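# Place the green foam block inside the tote by the door

## Task

Move the green foam block into the tote that stands near the door so it rests fully inside, with no part sticking out past the tote's rim. The robot must not tip over or be left leaning. The block must stay put by itself at the end, not held there by the robot.

## Robot and tools

Robot: a Hello Robot Stretch 4, a single-arm mobile manipulator about 1.6 m tall. It has an omni-wheel base (rim no more than 0.23 m from the base origin), a lift on a vertical mast, a telescoping arm that reaches forward, a three-joint wrist and a two-finger gripper. Cameras: head_camera, head_left_camera, head_right_camera (fisheye) and wrist_camera.

Frames: the base frame has its origin on the floor under the base centre, x forward, y left, z up. hand_pose is reported in this frame. It is a point between the open fingertips, and its printed value may be somewhat off. With all wrist joints at 0, the hand axes line up with the base axes. The odometry frame is the base frame as it was when the scene began. base_odometry counts wheel rotation, so slipping looks like travel. Heading runs -3.142 to 3.142, positive to the left.

execute_actions(actions, cameras): actions is a list holding one action, or empty to just read state and images. An action contains "base", "joints" or both, optionally with "pace" and "contact_limits". Alternatively it contains only {"end_of_arm": "enable_torque"}, which re-powers any wrist or gripper motor that shut itself off; it then holds its current position. The motions in one action start together but may finish at different times.
- base: exactly one key. Each is an offset from where the base last reported itself, not a pose. translate_m: metres straight ahead (forward positive), -2 to 2. strafe_m: metres sideways (left positive), -2 to 2. rotate_rad: radians in place (counter-clockwise from above positive), -3.2 to 3.2.
- joints: a single dict of absolute targets by name, in joint units: lift_m 0 to 1.2; arm_m 0 to 0.55 (extension); wrist_yaw_rad -1.134 to 4.276 (0 forward, positive left, 3.14 stowed back, above 3.4 the arm may block it); wrist_pitch_rad -1.117 to 4.259 (0 level, 1.57 pointing down); wrist_roll_rad -1.117 to 4.259 (0 fingers level, positive turns clockwise viewed from behind); gripper_m -0.038 to 0.141, the fingertip gap (negative means pressing together). Done tolerances: lift and arm ±0.004, yaw and roll ±0.02, pitch ±0.05, gripper ±0.004. Joint targets past a range are clipped and reported. Other bad values or unknown keys reject the whole call with no motion.
- pace: "slow", "default", "fast" or "max". Base top speeds are 0.1/0.3/0.4/0.6 m/s and 1/2/3/4 rad/s. A raised lift (above 0.2) lowers these caps, down to 0.3 m/s and 1 rad/s at full height.
- contact_limits: {"arm_m": value}, 0 (gentlest) to 0.75 (firmest), default 0.5. It sets how much force the arm may use before stopping.
- cameras: a list of names, or "all"; null or omitted means all, [] means none.
If you omit a joint or the base, it may keep pushing toward an earlier target unnoticed. If a call reports a stop, later motion calls in the same reply are skipped.

wait(seconds): 0 to 10. Sends nothing new and returns the same state and images.
zoom_image(camera, region): region [x0, y0, x1, y1] in pixels of that camera's latest full image, at most 504x504. Image sizes: head 420x560, head fisheye 420x672, wrist 616x392.
finished_scene(scene): pass the current scene's number. It ends the scene permanently and reports success. Only call it once the block is settled in the tote by itself. Its result states the next task.

The robot keeps holding its last command while you compose a reply, and the world keeps moving. Loose objects may occasionally get nudged.

Reading results: base_status and joint_status describe how each motion ended. "done" means reached; for the base it only means the wheels turned the full amount. "off_target" means it stopped short and may still push. "contact_stop_at_<key>" means it met resistance; lift, arm or wheels then go slack, so a slack lift can sink under load. "limit_stop_at_tilt" means a lean over 6 degrees; lift, arm and wheels go slack and ignore commands until the lean drops. "limit_stop_at_own_body" means self-collision protection acted; you can move away from the body. It can occur with pitch below -0.2 combined with roll below -0.4 or above 4. "torque_fault" means a wrist or gripper motor went limp; send enable_torque. on_its_own lists what was not commanded in this call ("held at" is the held target) and flags efforts or tilt outside their rest values. lidar_m gives 12 ranges in metres, 30-degree sectors starting straight ahead and going counter-clockwise (4th left, 7th behind, 10th right). "-" means nothing seen, or something closer than 0.25 m. It sees from about 0.15 m up and can miss glass, thin legs and the area behind. wrist_depth_mm is a 7x7 grid of median depths, 100 to 2000 mm, read from the top left. motor_effort is percent of maximum, positive toward higher joint values, with the peak in brackets. It is noisy with a fixed offset. Wheels: positive turns the base right. turned_by_wheels versus turned_by_imu differing by more than about 0.1 rad indicates a collision or slip. base_tilt is in degrees, positive when leaning forward or right, with about 1.5 degrees of fixed error.

Gripping: command a gap smaller than the block. A tighter value squeezes harder and pulls the block inward. Neither the reading nor "done" proves a hold, but a firm grip usually shows in gripper effort. If the fingertips catch on a surface, raise the lift. A good start is lift_m 0.4 with wrist_yaw_rad 0 in one action to unfold the wrist.

Avoid: driving or turning with over 1 kg held and arm_m above 0.2, especially at fast paces, which risks tipping. Avoid sustained pushing or pulling, especially with the gripper high or with high contact limits. Avoid dropping or flinging the block, slamming, and hard impacts. A wrist pressed against something by base or arm moves can cause a torque fault.

Each tool is called after "Emit:" as name(argument=value, ...), one argument or row to a line, values as JSON.

## Session

Emit:
execute_actions(
  actions=[],
)

Scene clock: 0.00 s.
base_odometry: x=+0.000 y=+0.000 heading=+0.000 (m, m, rad; odometry frame)
turned_by_wheels: +0.000 (rad since the last result)
turned_by_imu: +0.000 (rad since the last result)
base_tilt: forward=-0.2 right=-0.1 (deg)
lidar_m: 1.23 0.92 0.87 0.94 1.26 2.11 1.17 0.83 0.81 0.86 1.24 1.27
base_status: not commanded
joint_positions: lift_m=+0.285 arm_m=+0.003 wrist_yaw_rad=+3.030 wrist_pitch_rad=-0.004 wrist_roll_rad=+0.000 gripper_m=+0.057
joint_status: not commanded
motor_effort: lift_m=+18 arm_m=+0 wrist_yaw_rad=+0 wrist_pitch_rad=-6 wrist_roll_rad=-1 gripper_m=-1 wheel_0=+0 wheel_1=+0 wheel_2=+0 (%)
hand_pose: x=-0.1033 y=+0.1189 z=+0.4639 quat_wxyz=(+0.056, +0.002, +0.000, +0.998) (m; base frame)
wrist_depth_mm: 135 142 - - - 1983 1921 / 108 139 - - - - 1863 / 113 140 - - - 1983 1863 / 131 164 - - - - 1921 / 917 1182 1537 - - - 1921 / 946 1182 193 1661 196 1499 1366 / 917 1025 1138 - 1138 991 1025
pictures: head_camera, head_left_camera, head_right_camera, wrist_camera
Images, in order (width x height): head_camera 420x560, head_left_camera 420x672, head_right_camera 420x672, wrist_camera 616x392.

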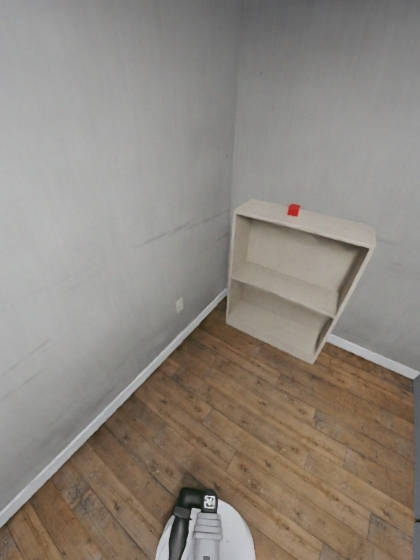

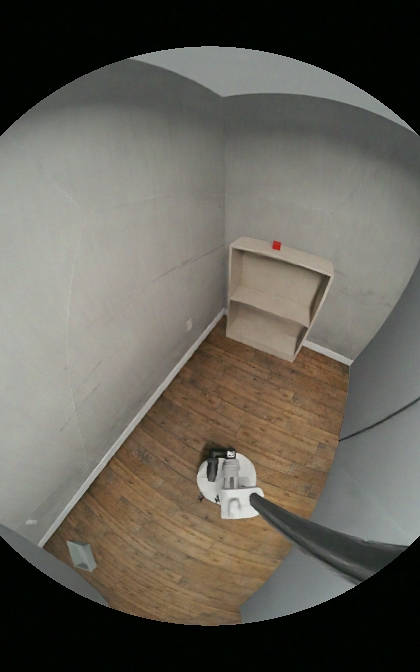

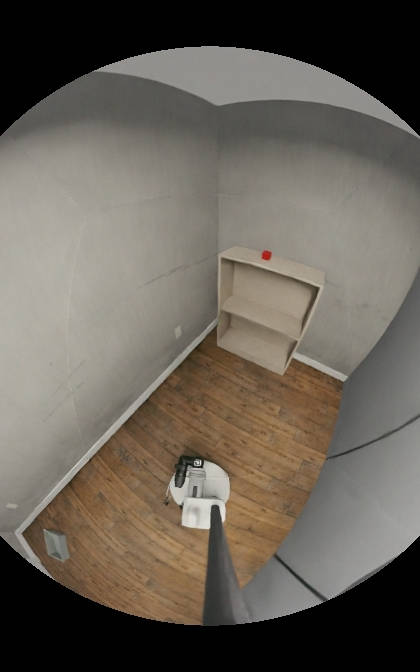

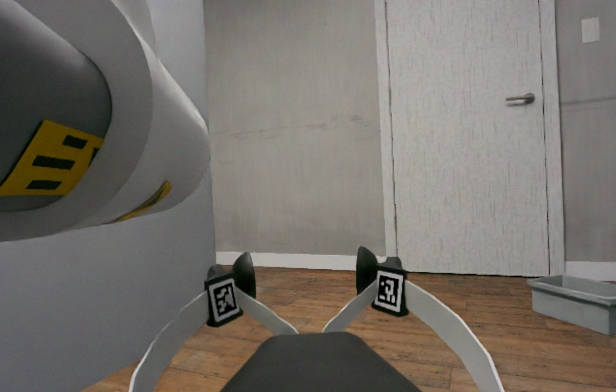

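Emit:
execute_actions(
  actions=[
    {"base": {"rotate_rad": 2.7}, "joints": {"lift_m": 0.4, "wrist_yaw_rad": 0}},
  ],
)

Scene clock: 4.67 s.
base_odometry: x=+0.000 y=+0.000 heading=+2.700 (m, m, rad; odometry frame)
turned_by_wheels: +2.700 (rad since the last result)
turned_by_imu: +2.664 (rad since the last result)
base_tilt: forward=-0.4 right=-0.2 (deg)
lidar_m: 2.12 1.06 0.82 0.81 0.90 1.33 1.30 1.17 0.91 0.87 0.92 1.41
base_status: done
joint_positions: lift_m=+0.400 arm_m=+0.003 wrist_yaw_rad=+0.001 wrist_pitch_rad=-0.004 wrist_roll_rad=+0.000 gripper_m=+0.057
joint_status: all done
motor_effort: lift_m=+19(19) arm_m=+0(0) wrist_yaw_rad=-2(10) wrist_pitch_rad=-5(4) wrist_roll_rad=+0(1) gripper_m=-2(0) wheel_0=-2(8) wheel_1=-1(8) wheel_2=-1(8) (%)
hand_pose: x=+0.4622 y=-0.0873 z=+0.5792 quat_wxyz=(+1.000, +0.000, -0.002, +0.000) (m; base frame)
wrist_depth_mm: - - 1983 1921 1921 1863 1308 / - - - 1863 1863 1921 1366 / - - - 1983 1863 1983 1366 / - - - 1983 1921 1921 1366 / - - 1983 1921 1921 1921 1430 / 1983 - 193 1983 196 1756 1397 / 1366 1336 1397 - 1308 1160 1255
pictures: head_camera, head_left_camera, head_right_camera, wrist_camera
Images, in order (width x height): head_camera 420x560, head_left_camera 420x672, head_right_camera 420x672, wrist_camera 616x392.

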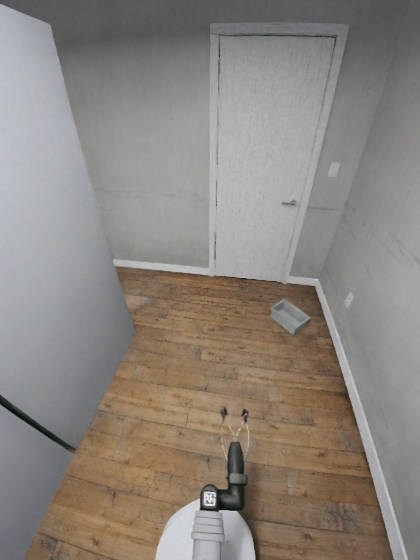

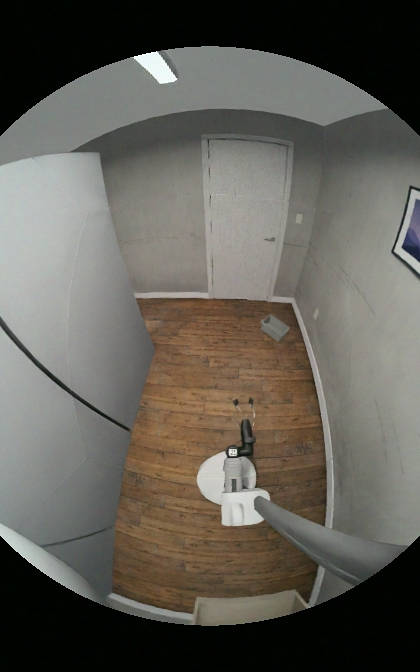

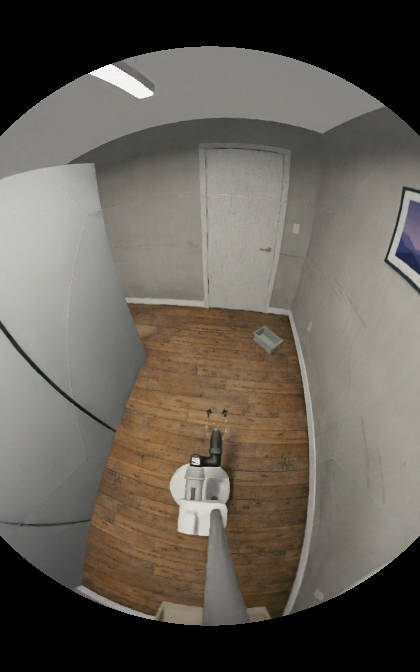

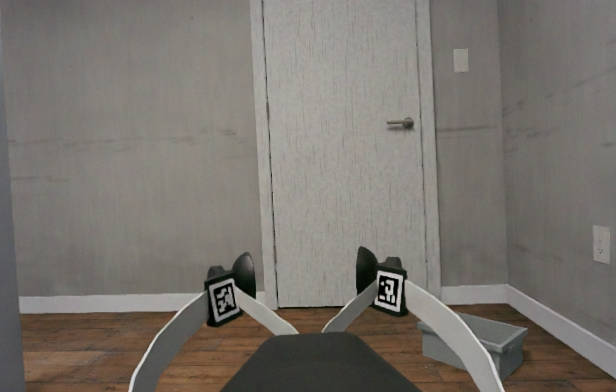

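Emit:
execute_actions(
  actions=[
    {"base": {"translate_m": 1.7}, "joints": {"wrist_yaw_rad": 1.5}, "pace": "fast"},
  ],
)

Scene clock: 19.07 s.
base_odometry: x=-1.537 y=+0.727 heading=+2.700 (m, m, rad; odometry frame)
turned_by_wheels: +0.000 (rad since the last result)
turned_by_imu: -0.007 (rad since the last result)
base_tilt: forward=-0.3 right=-0.3 (deg)
lidar_m: 0.41 0.47 0.76 2.67 0.81 1.07 3.14 1.36 0.50 0.51 0.57 0.42
base_status: done
joint_positions: lift_m=+0.400 arm_m=+0.003 wrist_yaw_rad=+1.500 wrist_pitch_rad=-0.004 wrist_roll_rad=+0.000 gripper_m=+0.057
joint_status: all done
motor_effort: lift_m=+19(19) arm_m=+0(0) wrist_yaw_rad=+0(4) wrist_pitch_rad=-6(5) wrist_roll_rad=+0(0) gripper_m=-2(4) wheel_0=+1(9) wheel_1=+0(3) wheel_2=+1(11) (%)
hand_pose: x=+0.2813 y=+0.2816 z=+0.5792 quat_wxyz=(+0.732, +0.001, -0.001, +0.682) (m; base frame)
wrist_depth_mm: - - - - 854 439 310 / - - - - 878 445 314 / 1078 - - - 904 455 319 / 1060 - - - 946 466 320 / 1025 - - - 741 469 327 / 1042 - 194 - 196 445 329 / 1008 1336 1397 - 788 418 332
pictures: head_camera, head_left_camera, head_right_camera, wrist_camera
Images, in order (width x height): head_camera 420x560, head_left_camera 420x672, head_right_camera 420x672, wrist_camera 616x392.

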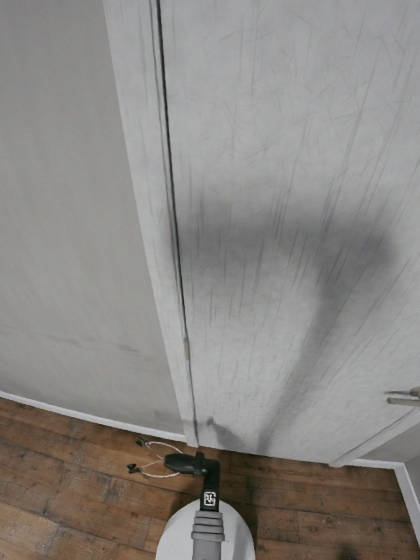

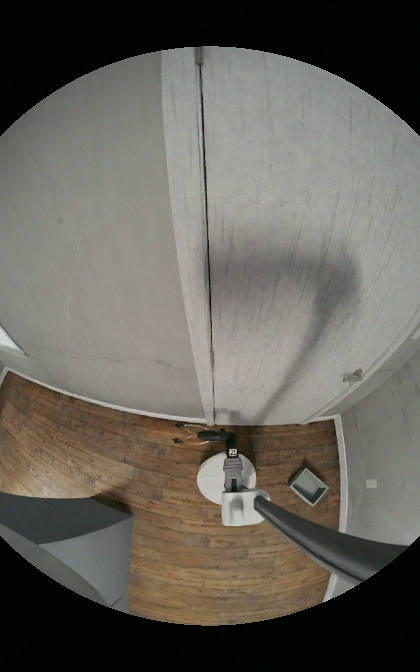

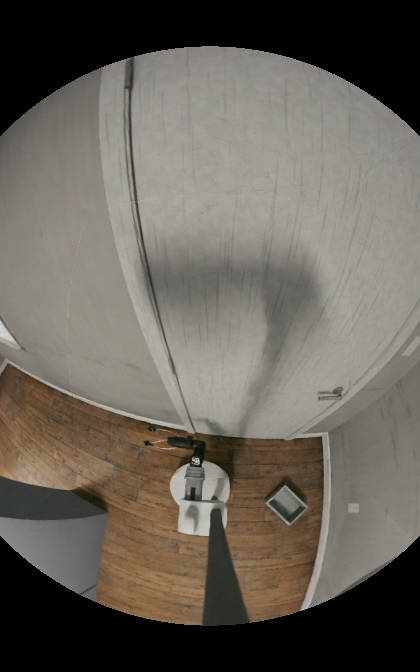

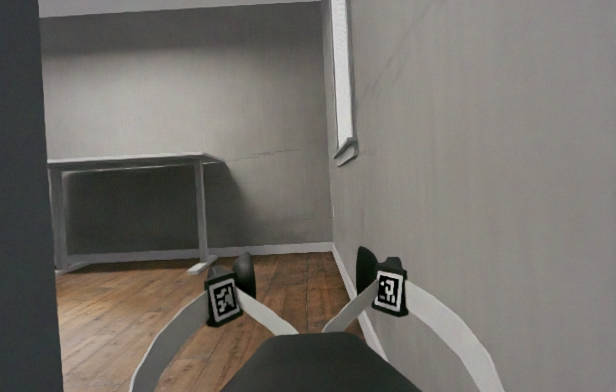

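Emit:
execute_actions(
  actions=[
    {"base": {"rotate_rad": 1.5}},
  ],
  cameras=[],
)

Emit:
execute_actions(
  actions=[
    {"base": {"translate_m": 0.3}, "joints": {"wrist_yaw_rad": 0}},
  ],
)

Scene clock: 23.13 s.
base_odometry: x=-1.537 y=+0.727 heading=-2.083 (m, m, rad; odometry frame)
turned_by_wheels: +1.500 (rad since the last result)
turned_by_imu: +1.480 (rad since the last result)
base_tilt: forward=-0.3 right=-0.3 (deg)
lidar_m: 1.78 0.84 0.97 2.80 1.43 0.56 0.59 0.61 0.45 0.42 0.44 0.64
base_status: done
joint_positions: lift_m=+0.400 arm_m=+0.003 wrist_yaw_rad=+1.500 wrist_pitch_rad=-0.004 wrist_roll_rad=+0.000 gripper_m=+0.057
joint_status: not commanded
motor_effort: lift_m=+19(19) arm_m=+0(0) wrist_yaw_rad=+0(1) wrist_pitch_rad=-5(6) wrist_roll_rad=+0(1) gripper_m=-5(2) wheel_0=+1(9) wheel_1=+1(6) wheel_2=+2(7) (%)
hand_pose: x=+0.2813 y=+0.2816 z=+0.5792 quat_wxyz=(+0.732, +0.001, -0.001, +0.682) (m; base frame)
wrist_depth_mm: - - - - 1336 768 564 / - - - - 1366 788 564 / - - - - 1430 798 564 / - - - - 1430 809 569 / - - - - 1182 809 580 / 1921 - 193 - 196 768 585 / 1499 1336 1430 - 1255 741 597
pictures: none
No camera images: the call's "cameras" was empty. Leave "cameras" out to get every camera's image.

Scene clock: 25.60 s.
base_odometry: x=-1.684 y=+0.465 heading=-2.083 (m, m, rad; odometry frame)
turned_by_wheels: +0.000 (rad since the last result)
turned_by_imu: -0.001 (rad since the last result)
base_tilt: forward=-0.2 right=-0.2 (deg)
lidar_m: 1.78 0.66 0.61 1.56 1.83 1.39 0.81 0.64 0.45 0.44 0.46 0.69
base_status: done
joint_positions: lift_m=+0.400 arm_m=+0.003 wrist_yaw_rad=+0.000 wrist_pitch_rad=-0.004 wrist_roll_rad=+0.000 gripper_m=+0.057
joint_status: all done
motor_effort: lift_m=+20(20) arm_m=+0(0) wrist_yaw_rad=-1(6) wrist_pitch_rad=-5(6) wrist_roll_rad=+0(0) gripper_m=-3(5) wheel_0=+0(7) wheel_1=+0(5) wheel_2=+2(10) (%)
hand_pose: x=+0.4622 y=-0.0873 z=+0.5792 quat_wxyz=(+1.000, +0.000, -0.002, +0.000) (m; base frame)
wrist_depth_mm: - - - - 1537 788 559 / - - - - 1537 820 564 / - - - - 1576 831 564 / - - - - 1708 854 569 / - - - - 1366 854 569 / - - 193 1983 196 809 580 / 1464 1308 1366 - 1336 759 597
pictures: head_camera, head_left_camera, head_right_camera, wrist_camera
Images, in order (width x height): head_camera 420x560, head_left_camera 420x672, head_right_camera 420x672, wrist_camera 616x392.

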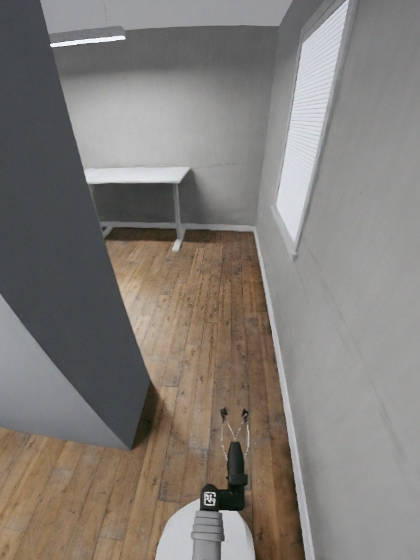

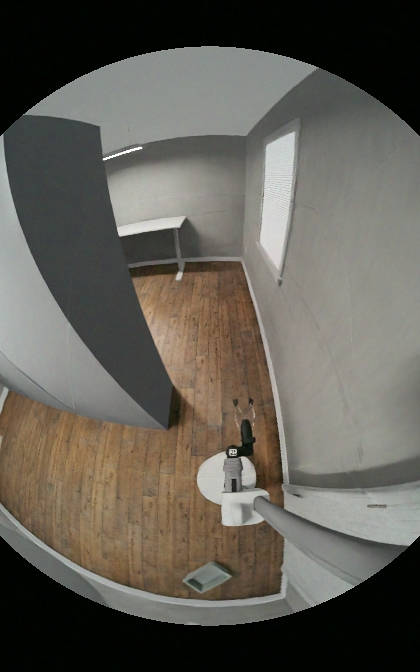

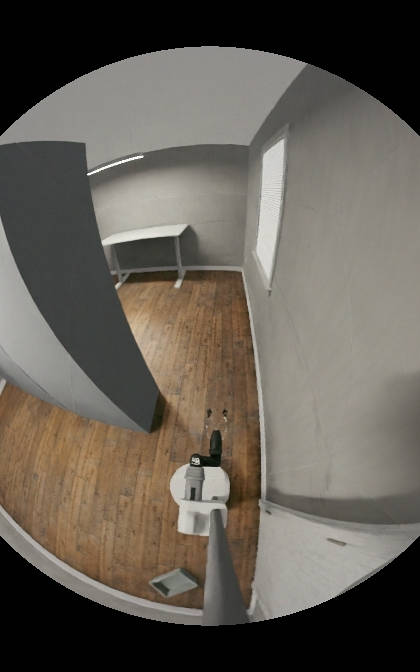

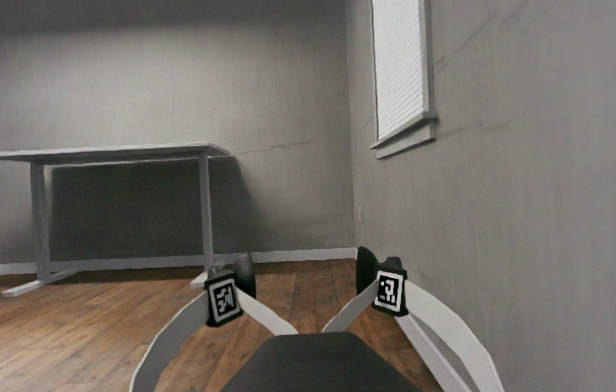

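Emit:
execute_actions(
  actions=[
    {"base": {"translate_m": 1.4}, "pace": "fast"},
  ],
  cameras=["head_left_camera"],
)

Emit:
execute_actions(
  actions=[
    {"base": {"rotate_rad": 1.2}},
  ],
)

Scene clock: 33.27 s.
base_odometry: x=-2.370 y=-0.756 heading=-2.083 (m, m, rad; odometry frame)
turned_by_wheels: +0.000 (rad since the last result)
turned_by_imu: -0.006 (rad since the last result)
base_tilt: forward=-0.3 right=-0.1 (deg)
lidar_m: 1.91 1.30 1.80 2.13 0.79 0.71 1.74 0.65 0.47 0.42 0.43 0.64
base_status: done
joint_positions: lift_m=+0.400 arm_m=+0.003 wrist_yaw_rad=+0.000 wrist_pitch_rad=-0.004 wrist_roll_rad=+0.000 gripper_m=+0.057
joint_status: not commanded
motor_effort: lift_m=+20(19) arm_m=+0(0) wrist_yaw_rad=+0(1) wrist_pitch_rad=-6(5) wrist_roll_rad=+0(1) gripper_m=+1(5) wheel_0=+1(6) wheel_1=+0(7) wheel_2=+0(11) (%)
hand_pose: x=+0.4622 y=-0.0874 z=+0.5792 quat_wxyz=(+1.000, +0.000, -0.002, +0.000) (m; base frame)
wrist_depth_mm: 1808 1808 1863 1808 1537 798 535 / 1182 1808 1863 1863 1576 831 549 / 1863 1808 1808 1863 1661 831 564 / 1863 1863 1863 1863 1661 854 574 / 1808 1863 1808 1921 1336 854 585 / 1808 1808 193 1808 195 809 585 / 1464 1281 1397 - 1308 778 603
pictures: head_left_camera
Images, in order (width x height): head_left_camera 420x672.

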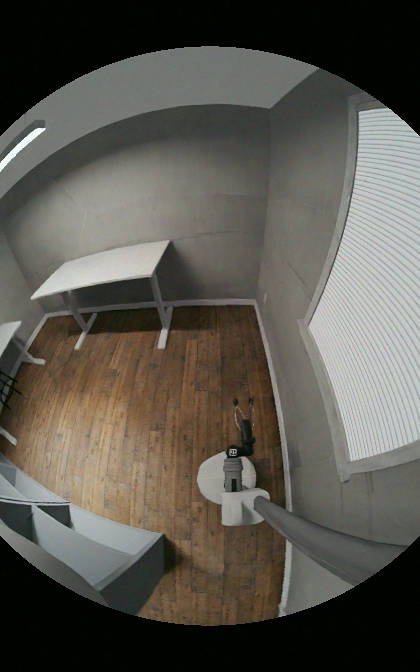

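Scene clock: 35.10 s.
base_odometry: x=-2.370 y=-0.756 heading=-0.883 (m, m, rad; odometry frame)
turned_by_wheels: +1.200 (rad since the last result)
turned_by_imu: +1.184 (rad since the last result)
base_tilt: forward=-0.4 right=-0.2 (deg)
lidar_m: 2.10 1.37 0.71 0.81 1.20 0.59 0.44 0.43 0.49 0.78 1.36 1.35
base_status: done
joint_positions: lift_m=+0.400 arm_m=+0.003 wrist_yaw_rad=+0.000 wrist_pitch_rad=-0.004 wrist_roll_rad=+0.000 gripper_m=+0.057
joint_status: not commanded
motor_effort: lift_m=+19(20) arm_m=+0(0) wrist_yaw_rad=-1(0) wrist_pitch_rad=-5(5) wrist_roll_rad=+0(1) gripper_m=-3(3) wheel_0=+0(8) wheel_1=+1(1) wheel_2=+0(6) (%)
hand_pose: x=+0.4622 y=-0.0874 z=+0.5793 quat_wxyz=(+1.000, +0.000, -0.002, +0.000) (m; base frame)
wrist_depth_mm: - - - - - - 1863 / - - - - - - 1255 / - - - - - - 1863 / - - - - - - 1921 / - - - - - - 1863 / - - 193 1983 196 1863 1756 / 1464 1308 1366 - 1366 1205 1255
pictures: head_camera, head_left_camera, head_right_camera, wrist_camera
Images, in order (width x height): head_camera 420x560, head_left_camera 420x672, head_right_camera 420x672, wrist_camera 616x392.

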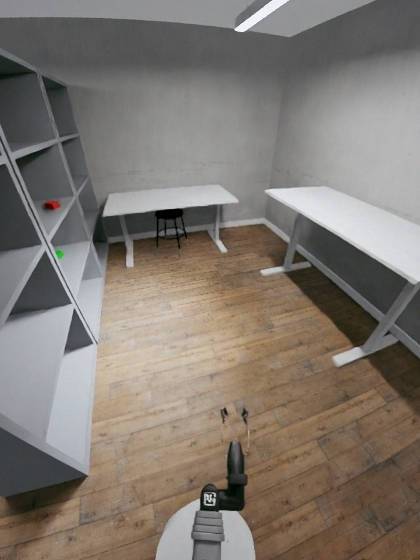

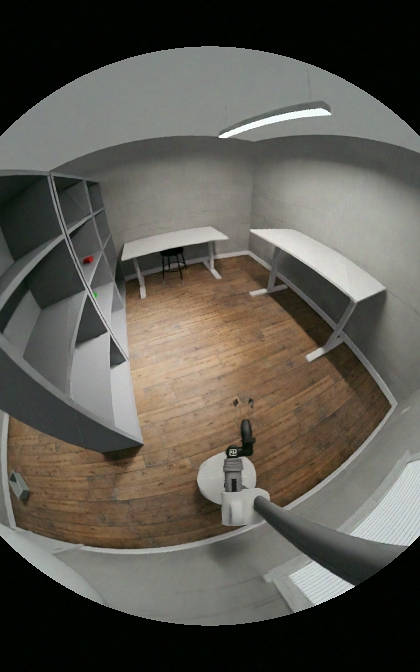

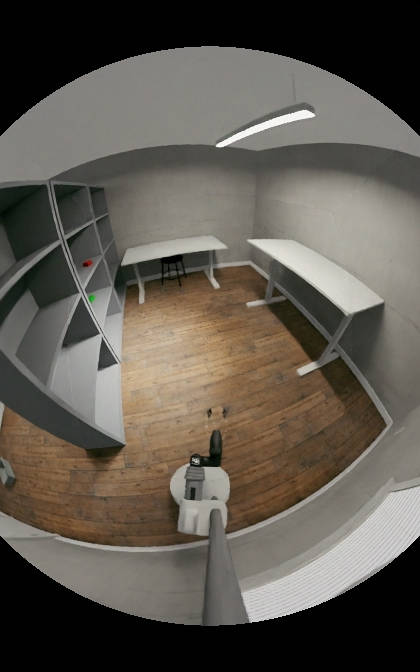

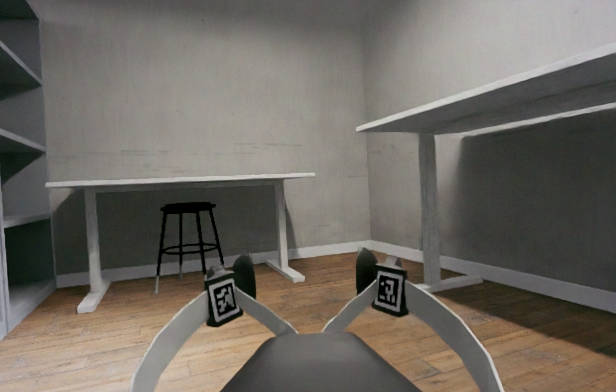

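Emit:
execute_actions(
  actions=[
    {"base": {"rotate_rad": 0.23}},
  ],
  cameras=[],
)

Emit:
execute_actions(
  actions=[
    {"base": {"translate_m": 1.8}, "joints": {"gripper_m": 0.13}, "pace": "fast"},
  ],
  cameras=[],
)

Emit:
execute_actions(
  actions=[
    {"base": {"rotate_rad": 1.73}},
  ],
)

Scene clock: 44.87 s.
base_odometry: x=-2.370 y=-0.756 heading=-0.653 (m, m, rad; odometry frame)
turned_by_wheels: +0.230 (rad since the last result)
turned_by_imu: +0.227 (rad since the last result)
base_tilt: forward=-0.3 right=-0.3 (deg)
lidar_m: 2.44 0.91 0.71 2.32 0.81 0.51 0.41 0.44 0.55 1.26 1.34 1.55
base_status: done
joint_positions: lift_m=+0.400 arm_m=+0.003 wrist_yaw_rad=+0.000 wrist_pitch_rad=-0.004 wrist_roll_rad=+0.000 gripper_m=+0.057
joint_status: not commanded
motor_effort: lift_m=+19(19) arm_m=+0(0) wrist_yaw_rad=-1(0) wrist_pitch_rad=-6(5) wrist_roll_rad=+0(1) gripper_m=-2(8) wheel_0=+0(2) wheel_1=+0(5) wheel_2=-1(6) (%)
hand_pose: x=+0.4622 y=-0.0874 z=+0.5793 quat_wxyz=(+1.000, +0.000, -0.002, +0.000) (m; base frame)
wrist_depth_mm: 1618 - - - - - - / 1921 - - - - - 1618 / 1756 - - - - - - / 1921 - - - - - - / 1366 - - - - - - / 1576 1983 193 1983 196 1863 1808 / 1229 1308 1397 - 1366 1182 1255
pictures: none
No camera images: the call's "cameras" was empty. Leave "cameras" out to get every camera's image.

Scene clock: 50.73 s.
base_odometry: x=-0.940 y=-1.849 heading=-0.653 (m, m, rad; odometry frame)
turned_by_wheels: +0.000 (rad since the last result)
turned_by_imu: -0.007 (rad since the last result)
base_tilt: forward=-0.2 right=-0.3 (deg)
lidar_m: 0.67 0.69 0.89 0.79 0.80 0.99 2.24 2.24 1.05 0.94 0.95 0.75
base_status: done
joint_positions: lift_m=+0.400 arm_m=+0.003 wrist_yaw_rad=+0.000 wrist_pitch_rad=-0.004 wrist_roll_rad=+0.000 gripper_m=+0.130
joint_status: all done
motor_effort: lift_m=+19(19) arm_m=+0(0) wrist_yaw_rad=+0(0) wrist_pitch_rad=-6(6) wrist_roll_rad=+0(0) gripper_m=+0(7) wheel_0=+1(9) wheel_1=+0(3) wheel_2=-1(12) (%)
hand_pose: x=+0.4622 y=-0.0874 z=+0.5793 quat_wxyz=(+1.000, +0.000, -0.002, +0.000) (m; base frame)
wrist_depth_mm: 1182 1229 1255 1308 1397 1430 1499 / 1160 1255 1229 1308 1366 1464 1499 / 504 559 621 539 585 640 723 / 1182 1229 1281 1336 1397 1397 1499 / 1205 1229 654 1336 1397 946 1499 / 1205 1229 960 1336 1397 917 1499 / 1160 1229 1255 - 1308 1078 1255
pictures: none
No camera images: the call's "cameras" was empty. Leave "cameras" out to get every camera's image.

Scene clock: 52.87 s.
base_odometry: x=-0.940 y=-1.849 heading=+1.077 (m, m, rad; odometry frame)
turned_by_wheels: +1.730 (rad since the last result)
turned_by_imu: +1.707 (rad since the last result)
base_tilt: forward=-0.3 right=-0.3 (deg)
lidar_m: 0.77 0.81 1.15 2.20 1.42 0.98 0.96 0.97 0.70 0.67 0.70 0.82
base_status: done
joint_positions: lift_m=+0.400 arm_m=+0.003 wrist_yaw_rad=+0.000 wrist_pitch_rad=-0.004 wrist_roll_rad=+0.000 gripper_m=+0.130
joint_status: not commanded
motor_effort: lift_m=+19(19) arm_m=+0(0) wrist_yaw_rad=-1(0) wrist_pitch_rad=-5(6) wrist_roll_rad=+0(0) gripper_m=-1(0) wheel_0=+1(6) wheel_1=+1(3) wheel_2=+0(7) (%)
hand_pose: x=+0.4622 y=-0.0874 z=+0.5793 quat_wxyz=(+1.000, +0.000, -0.002, +0.000) (m; base frame)
wrist_depth_mm: 597 741 759 788 809 768 603 / 591 891 1025 1042 1025 904 609 / 585 878 1042 1042 1042 904 615 / 585 878 1025 1025 1025 931 627 / 574 634 609 668 603 580 580 / 591 707 1060 1042 1060 778 634 / 585 778 1060 - 1060 976 634
pictures: head_camera, head_left_camera, head_right_camera, wrist_camera
Images, in order (width x height): head_camera 420x560, head_left_camera 420x672, head_right_camera 420x672, wrist_camera 616x392.

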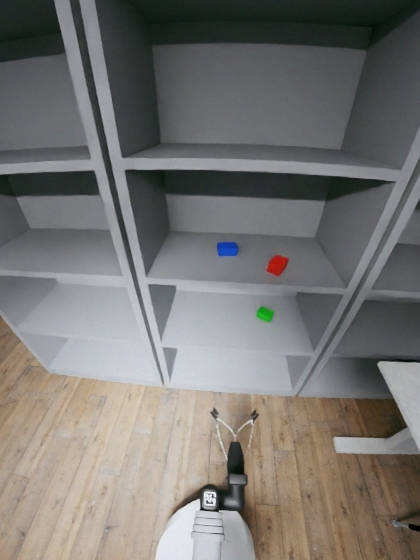

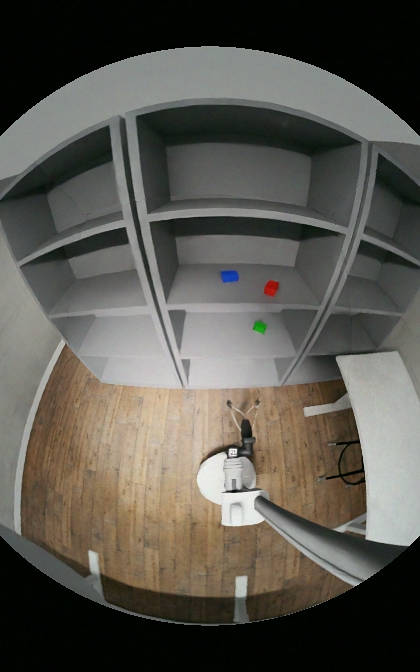

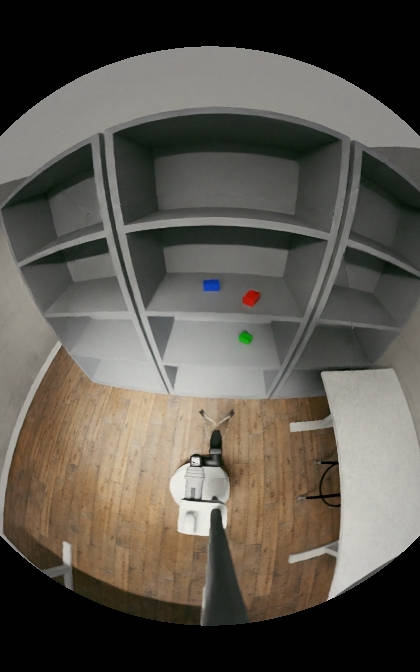

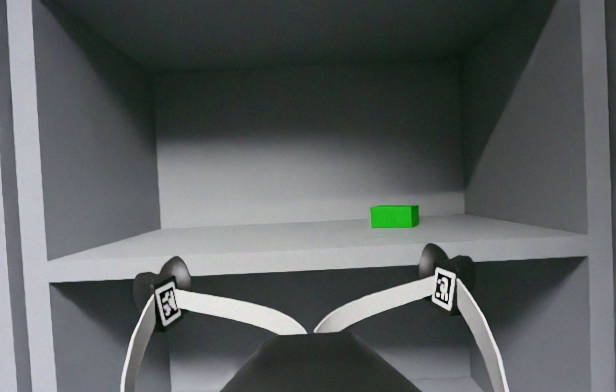

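Emit:
zoom_image(
  camera="head_camera",
  region=[200, 270, 340, 370],
)

Emit:
zoom_image(
  camera="wrist_camera",
  region=[300, 170, 500, 300],
)

Region (200, 270, 340, 370) of head_camera's 420x560 image, scaled by 3.600, with more detail than that image has; it fills the top 360 rows of this view, and the rest is white.

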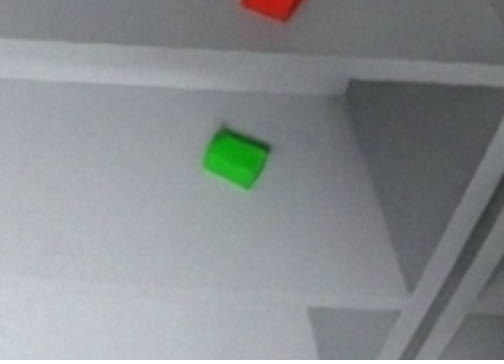

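Region (300, 170, 500, 300) of wrist_camera's 616x392 image, scaled by 2.520; it fills the top 328 rows of this view, and the rest is white.

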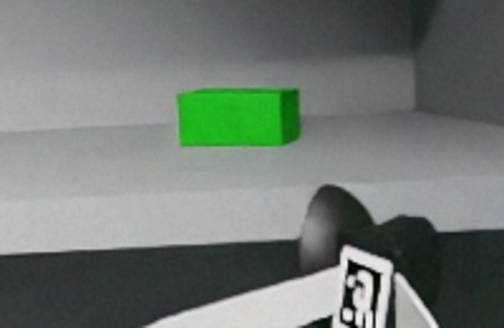

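Emit:
execute_actions(
  actions=[
    {"base": {"translate_m": 0.25}, "joints": {"lift_m": 0.47, "wrist_pitch_rad": 0.3, "gripper_m": 0.141}},
  ],
  cameras=[],
)

Emit:
execute_actions(
  actions=[
    {"base": {"rotate_rad": -0.25}, "joints": {"arm_m": 0.15}},
  ],
  cameras=["head_camera", "wrist_camera"],
)

Scene clock: 64.97 s.
base_odometry: x=-0.821 y=-1.628 heading=+1.077 (m, m, rad; odometry frame)
turned_by_wheels: +0.000 (rad since the last result)
turned_by_imu: -0.001 (rad since the last result)
base_tilt: forward=-0.2 right=-0.2 (deg)
lidar_m: 0.52 0.54 0.80 2.21 1.78 1.28 1.24 0.97 0.73 0.67 0.75 0.55
base_status: done
joint_positions: lift_m=+0.470 arm_m=+0.003 wrist_yaw_rad=+0.000 wrist_pitch_rad=+0.302 wrist_roll_rad=+0.000 gripper_m=+0.141
joint_status: all done
motor_effort: lift_m=+21(25) arm_m=+0(0) wrist_yaw_rad=+0(0) wrist_pitch_rad=-5(4) wrist_roll_rad=+0(1) gripper_m=+2(3) wheel_0=+0(5) wheel_1=-1(1) wheel_2=+2(9) (%)
hand_pose: x=+0.4491 y=-0.0874 z=+0.5623 quat_wxyz=(+0.989, +0.000, +0.150, +0.000) (m; base frame)
wrist_depth_mm: 591 699 707 707 707 715 609 / 580 732 732 741 732 741 615 / 580 750 759 759 759 723 603 / 488 477 459 449 436 424 415 / 345 343 345 347 343 342 347 / 559 211 891 891 904 831 640 / 559 768 820 - 831 768 640
pictures: none
No camera images: the call's "cameras" was empty. Leave "cameras" out to get every camera's image.

Scene clock: 66.47 s.
base_odometry: x=-0.821 y=-1.628 heading=+0.828 (m, m, rad; odometry frame)
turned_by_wheels: -0.250 (rad since the last result)
turned_by_imu: -0.246 (rad since the last result)
base_tilt: forward=-0.1 right=-0.1 (deg)
lidar_m: 0.54 0.54 0.65 1.18 2.23 1.40 1.19 1.20 0.79 0.69 0.70 0.64
base_status: done
joint_positions: lift_m=+0.470 arm_m=+0.149 wrist_yaw_rad=+0.000 wrist_pitch_rad=+0.302 wrist_roll_rad=+0.000 gripper_m=+0.141
joint_status: all done
motor_effort: lift_m=+21(20) arm_m=+8(9) wrist_yaw_rad=+1(1) wrist_pitch_rad=-5(4) wrist_roll_rad=-1(0) gripper_m=+2(0) wheel_0=+2(4) wheel_1=+1(4) wheel_2=-1(5) (%)
hand_pose: x=+0.5950 y=-0.0874 z=+0.5622 quat_wxyz=(+0.989, +0.000, +0.150, +0.000) (m; base frame)
wrist_depth_mm: 525 554 580 621 640 455 359 / 544 574 615 647 668 469 370 / 569 603 634 661 661 480 373 / 488 469 459 436 430 421 370 / 327 322 315 307 300 297 293 / 247 211 227 237 255 276 387 / 205 214 228 - 741 539 410
pictures: head_camera, wrist_camera
Images, in order (width x height): head_camera 420x560, wrist_camera 616x392.

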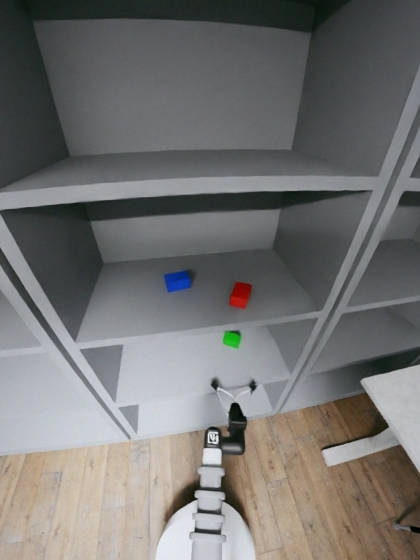

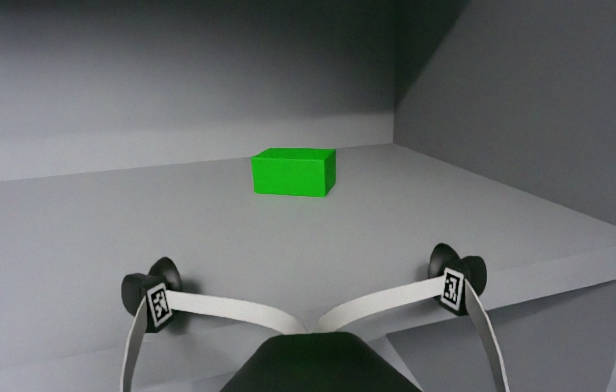

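Emit:
execute_actions(
  actions=[
    {"joints": {"arm_m": 0.28, "wrist_roll_rad": -0.05}},
  ],
  cameras=["head_camera", "wrist_camera"],
)

Scene clock: 74.17 s.
base_odometry: x=-0.821 y=-1.628 heading=+0.828 (m, m, rad; odometry frame)
turned_by_wheels: +0.000 (rad since the last result)
turned_by_imu: +0.000 (rad since the last result)
base_tilt: forward=-0.3 right=-0.3 (deg)
lidar_m: 0.53 0.53 0.65 1.21 2.22 1.42 1.20 1.20 0.78 0.68 0.70 0.65
base_status: not commanded
joint_positions: lift_m=+0.470 arm_m=+0.279 wrist_yaw_rad=+0.000 wrist_pitch_rad=+0.302 wrist_roll_rad=-0.050 gripper_m=+0.141
joint_status: all done
motor_effort: lift_m=+21(21) arm_m=+8(6) wrist_yaw_rad=+0(1) wrist_pitch_rad=-4(4) wrist_roll_rad=-1(4) gripper_m=+1(1) wheel_0=+2(2) wheel_1=+1(1) wheel_2=-1(1) (%)
hand_pose: x=+0.7250 y=-0.0874 z=+0.5622 quat_wxyz=(+0.988, -0.024, +0.150, +0.004) (m; base frame)
wrist_depth_mm: 421 442 466 500 525 430 338 / 439 462 488 517 544 439 340 / 462 488 512 549 574 445 347 / 436 439 404 319 445 413 351 / 303 306 306 306 309 309 310 / 233 211 214 235 216 216 236 / 188 189 190 - 198 184 191
pictures: head_camera, wrist_camera
Images, in order (width x height): head_camera 420x560, wrist_camera 616x392.

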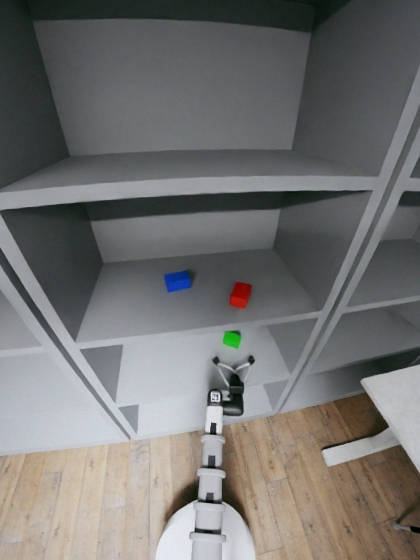

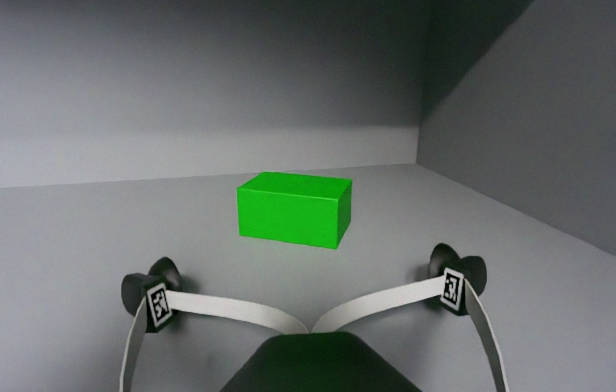

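Emit:
execute_actions(
  actions=[
    {"base": {"rotate_rad": 0.012}, "joints": {"arm_m": 0.41, "wrist_roll_rad": -0.045}},
  ],
  cameras=["wrist_camera"],
)

Scene clock: 80.03 s.
base_odometry: x=-0.821 y=-1.628 heading=+0.840 (m, m, rad; odometry frame)
turned_by_wheels: +0.012 (rad since the last result)
turned_by_imu: +0.012 (rad since the last result)
base_tilt: forward=-0.2 right=-0.2 (deg)
lidar_m: 0.51 0.52 0.65 1.19 2.23 1.40 1.21 1.21 0.81 0.69 0.70 0.63
base_status: done
joint_positions: lift_m=+0.470 arm_m=+0.409 wrist_yaw_rad=+0.000 wrist_pitch_rad=+0.302 wrist_roll_rad=-0.045 gripper_m=+0.141
joint_status: all done
motor_effort: lift_m=+20(21) arm_m=+8(8) wrist_yaw_rad=+0(1) wrist_pitch_rad=-6(5) wrist_roll_rad=+2(2) gripper_m=+1(1) wheel_0=+1(5) wheel_1=+1(2) wheel_2=+0(4) (%)
hand_pose: x=+0.8550 y=-0.0874 z=+0.5622 quat_wxyz=(+0.988, -0.022, +0.150, +0.003) (m; base frame)
wrist_depth_mm: 317 332 351 373 389 399 314 / 332 349 366 384 413 407 319 / 345 366 387 407 433 415 325 / 359 377 399 415 442 402 325 / 303 304 289 209 274 307 309 / 233 211 202 187 191 214 235 / 188 189 190 - 190 183 190
pictures: wrist_camera
Images, in order (width x height): wrist_camera 616x392.

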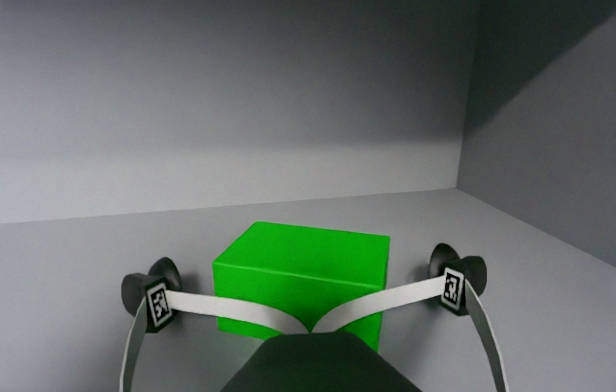

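Emit:
execute_actions(
  actions=[
    {"joints": {"lift_m": 0.463, "gripper_m": 0.05}},
  ],
  cameras=["wrist_camera"],
)

Scene clock: 84.23 s.
base_odometry: x=-0.821 y=-1.628 heading=+0.840 (m, m, rad; odometry frame)
turned_by_wheels: +0.000 (rad since the last result)
turned_by_imu: +0.000 (rad since the last result)
base_tilt: forward=-0.2 right=-0.2 (deg)
lidar_m: 0.53 0.50 0.67 1.18 2.25 1.37 1.22 1.20 0.81 0.68 0.68 0.58
base_status: not commanded
joint_positions: lift_m=+0.463 arm_m=+0.409 wrist_yaw_rad=+0.001 wrist_pitch_rad=+0.298 wrist_roll_rad=-0.044 gripper_m=+0.050
joint_status: all done
motor_effort: lift_m=+15(20) arm_m=+7(7) wrist_yaw_rad=-4(21) wrist_pitch_rad=+5(15) wrist_roll_rad=-3(6) gripper_m=-24(26) wheel_0=+3(5) wheel_1=+1(3) wheel_2=+2(2) (%)
hand_pose: x=+0.8556 y=-0.0870 z=+0.5568 quat_wxyz=(+0.989, -0.022, +0.148, +0.004) (m; base frame)
wrist_depth_mm: 317 336 349 368 389 402 315 / 330 345 368 387 407 410 320 / 345 364 384 407 430 415 325 / 359 375 397 415 433 397 329 / 297 297 212 197 213 298 298 / 227 182 187 173 185 208 228 / 182 177 180 - 184 180 183
pictures: wrist_camera
Images, in order (width x height): wrist_camera 616x392.

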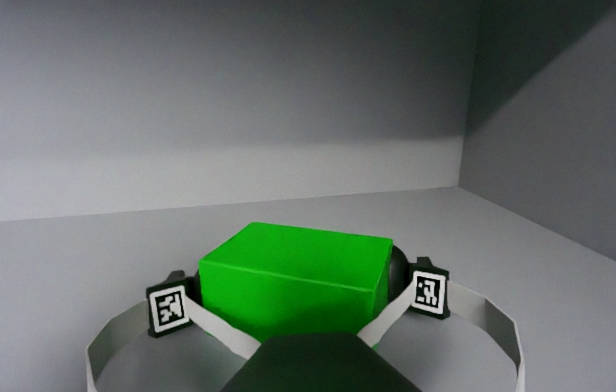

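Emit:
execute_actions(
  actions=[
    {"joints": {"lift_m": 0.5}},
  ],
  cameras=["head_camera", "wrist_camera"],
)

Scene clock: 86.70 s.
base_odometry: x=-0.821 y=-1.628 heading=+0.840 (m, m, rad; odometry frame)
turned_by_wheels: +0.000 (rad since the last result)
turned_by_imu: +0.000 (rad since the last result)
base_tilt: forward=-0.4 right=-0.3 (deg)
lidar_m: 0.53 0.52 0.61 1.21 2.21 1.41 1.20 1.21 0.80 0.66 0.69 0.61
base_status: not commanded
joint_positions: lift_m=+0.500 arm_m=+0.409 wrist_yaw_rad=+0.001 wrist_pitch_rad=+0.302 wrist_roll_rad=-0.045 gripper_m=+0.050
joint_status: all done
motor_effort: lift_m=+21(22) arm_m=+7(7) wrist_yaw_rad=-2(4) wrist_pitch_rad=-5(5) wrist_roll_rad=-1(4) gripper_m=-24(24) wheel_0=+3(3) wheel_1=+1(1) wheel_2=+1(2) (%)
hand_pose: x=+0.8552 y=-0.0873 z=+0.5922 quat_wxyz=(+0.988, -0.022, +0.150, +0.004) (m; base frame)
wrist_depth_mm: 317 334 349 368 392 402 314 / 332 347 364 387 407 410 320 / 349 364 384 407 436 418 322 / 364 379 404 427 452 424 327 / 366 368 213 197 213 370 330 / 281 182 187 174 183 180 283 / 228 220 224 - 229 225 229
pictures: head_camera, wrist_camera
Images, in order (width x height): head_camera 420x560, wrist_camera 616x392.

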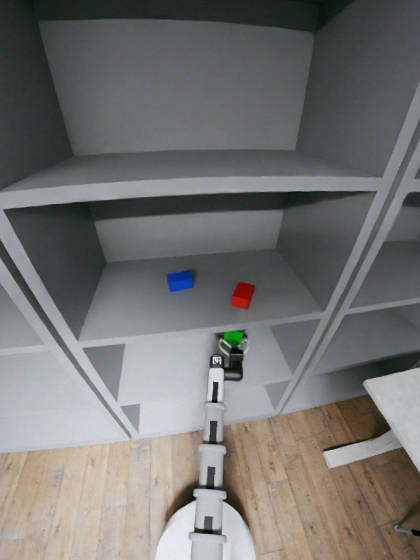

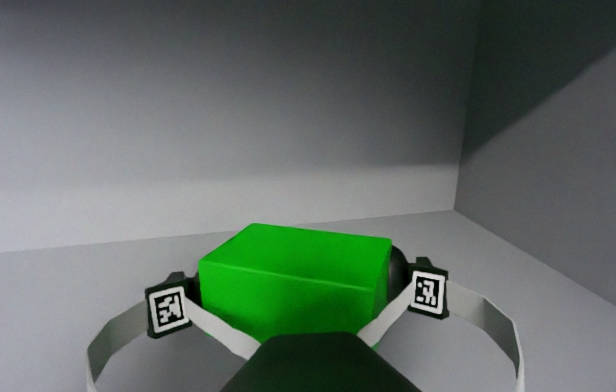

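Emit:
execute_actions(
  actions=[
    {"base": {"translate_m": -0.12}, "joints": {"arm_m": 0.0}},
  ],
  cameras=[],
)

Emit:
execute_actions(
  actions=[
    {"base": {"rotate_rad": 0.24}},
  ],
  cameras=["head_camera", "wrist_camera"],
)

Scene clock: 91.73 s.
base_odometry: x=-0.901 y=-1.718 heading=+0.840 (m, m, rad; odometry frame)
turned_by_wheels: +0.000 (rad since the last result)
turned_by_imu: +0.000 (rad since the last result)
base_tilt: forward=-0.2 right=-0.3 (deg)
lidar_m: 0.63 0.66 0.78 1.46 2.19 1.25 1.05 1.09 0.80 0.71 0.71 0.76
base_status: done
joint_positions: lift_m=+0.500 arm_m=+0.004 wrist_yaw_rad=+0.000 wrist_pitch_rad=+0.303 wrist_roll_rad=-0.045 gripper_m=+0.050
joint_status: arm_m off_target (ended at +0.004, target +0.000)
joint sent to its limit — the command would take arm_m past its lower limit, so that joint was sent only as far as its limit.
motor_effort: lift_m=+22(21) arm_m=-7(6) wrist_yaw_rad=+0(1) wrist_pitch_rad=-8(7) wrist_roll_rad=-2(1) gripper_m=-22(24) wheel_0=+0(2) wheel_1=+0(5) wheel_2=-2(8) (%)
hand_pose: x=+0.4503 y=-0.0875 z=+0.5920 quat_wxyz=(+0.988, -0.022, +0.151, +0.003) (m; base frame)
wrist_depth_mm: 741 778 820 854 842 569 508 / 778 809 854 904 866 580 539 / 798 831 878 917 831 585 750 / 535 539 539 535 544 580 609 / 439 917 213 197 213 627 1281 / 878 182 187 174 183 180 1042 / 809 820 831 - 842 699 842
pictures: none
No camera images: the call's "cameras" was empty. Leave "cameras" out to get every camera's image.

Scene clock: 92.70 s.
base_odometry: x=-0.902 y=-1.718 heading=+1.080 (m, m, rad; odometry frame)
turned_by_wheels: +0.240 (rad since the last result)
turned_by_imu: +0.237 (rad since the last result)
base_tilt: forward=-0.2 right=-0.2 (deg)
lidar_m: 0.64 0.68 0.94 2.16 1.59 1.15 1.10 1.05 0.75 0.71 0.75 0.67
base_status: done
joint_positions: lift_m=+0.500 arm_m=+0.004 wrist_yaw_rad=+0.000 wrist_pitch_rad=+0.303 wrist_roll_rad=-0.045 gripper_m=+0.050
joint_status: not commanded
motor_effort: lift_m=+21(21) arm_m=-7(7) wrist_yaw_rad=+0(0) wrist_pitch_rad=-6(7) wrist_roll_rad=-1(1) gripper_m=-26(23) wheel_0=+1(7) wheel_1=+1(7) wheel_2=+0(6) (%)
hand_pose: x=+0.4503 y=-0.0874 z=+0.5920 quat_wxyz=(+0.988, -0.022, +0.151, +0.003) (m; base frame)
wrist_depth_mm: 525 798 809 809 820 809 676 / 530 798 842 854 854 854 668 / 530 741 878 878 878 854 676 / 496 544 539 539 544 544 539 / 484 654 213 197 214 809 621 / 525 182 187 174 183 180 668 / 554 788 831 - 854 820 668
pictures: head_camera, wrist_camera
Images, in order (width x height): head_camera 420x560, wrist_camera 616x392.

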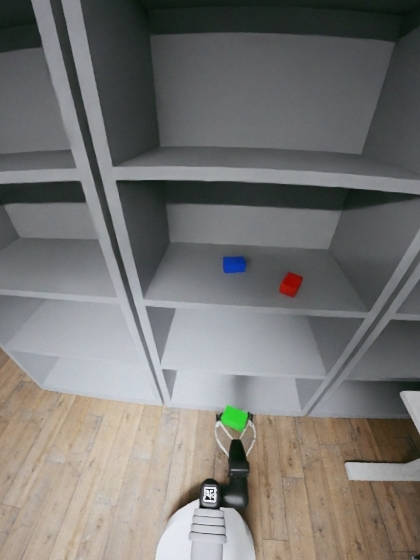

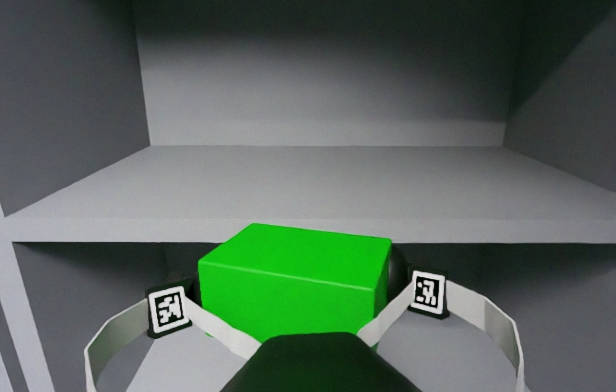

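Emit:
execute_actions(
  actions=[
    {"base": {"strafe_m": 1.7}, "pace": "fast"},
  ],
  cameras=["head_camera", "wrist_camera"],
)

Scene clock: 99.90 s.
base_odometry: x=-2.401 y=-0.916 heading=+1.080 (m, m, rad; odometry frame)
turned_by_wheels: +0.000 (rad since the last result)
turned_by_imu: +0.001 (rad since the last result)
base_tilt: forward=-0.2 right=-0.4 (deg)
lidar_m: 1.87 0.72 0.47 0.46 0.50 0.72 1.86 1.18 1.57 2.41 0.99 0.81
base_status: done
joint_positions: lift_m=+0.500 arm_m=+0.004 wrist_yaw_rad=+0.000 wrist_pitch_rad=+0.303 wrist_roll_rad=-0.045 gripper_m=+0.050
joint_status: not commanded
motor_effort: lift_m=+20(21) arm_m=-7(7) wrist_yaw_rad=+1(0) wrist_pitch_rad=-7(7) wrist_roll_rad=-2(1) gripper_m=-27(28) wheel_0=+3(13) wheel_1=+0(6) wheel_2=+0(1) (%)
hand_pose: x=+0.4503 y=-0.0874 z=+0.5921 quat_wxyz=(+0.988, -0.022, +0.151, +0.003) (m; base frame)
wrist_depth_mm: 866 1308 - - - 750 517 / 866 1308 - - - 750 517 / 866 1308 - - - 741 517 / 878 1308 - - - 750 512 / 878 1308 213 198 213 741 517 / 878 182 187 174 183 180 539 / 854 917 931 - 960 741 788
pictures: head_camera, wrist_camera
Images, in order (width x height): head_camera 420x560, wrist_camera 616x392.

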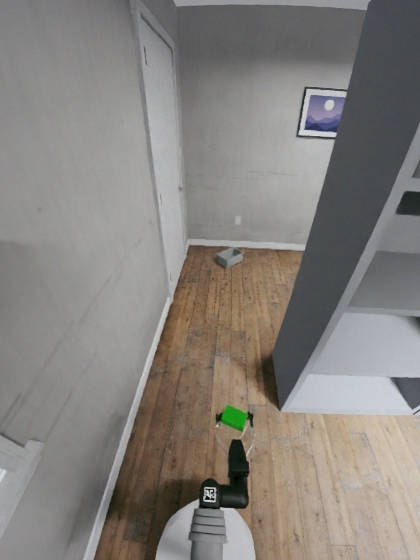

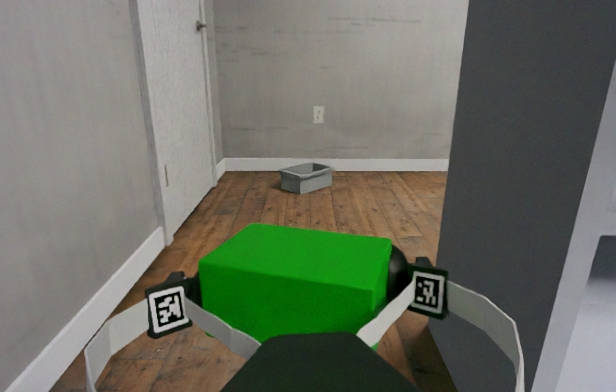

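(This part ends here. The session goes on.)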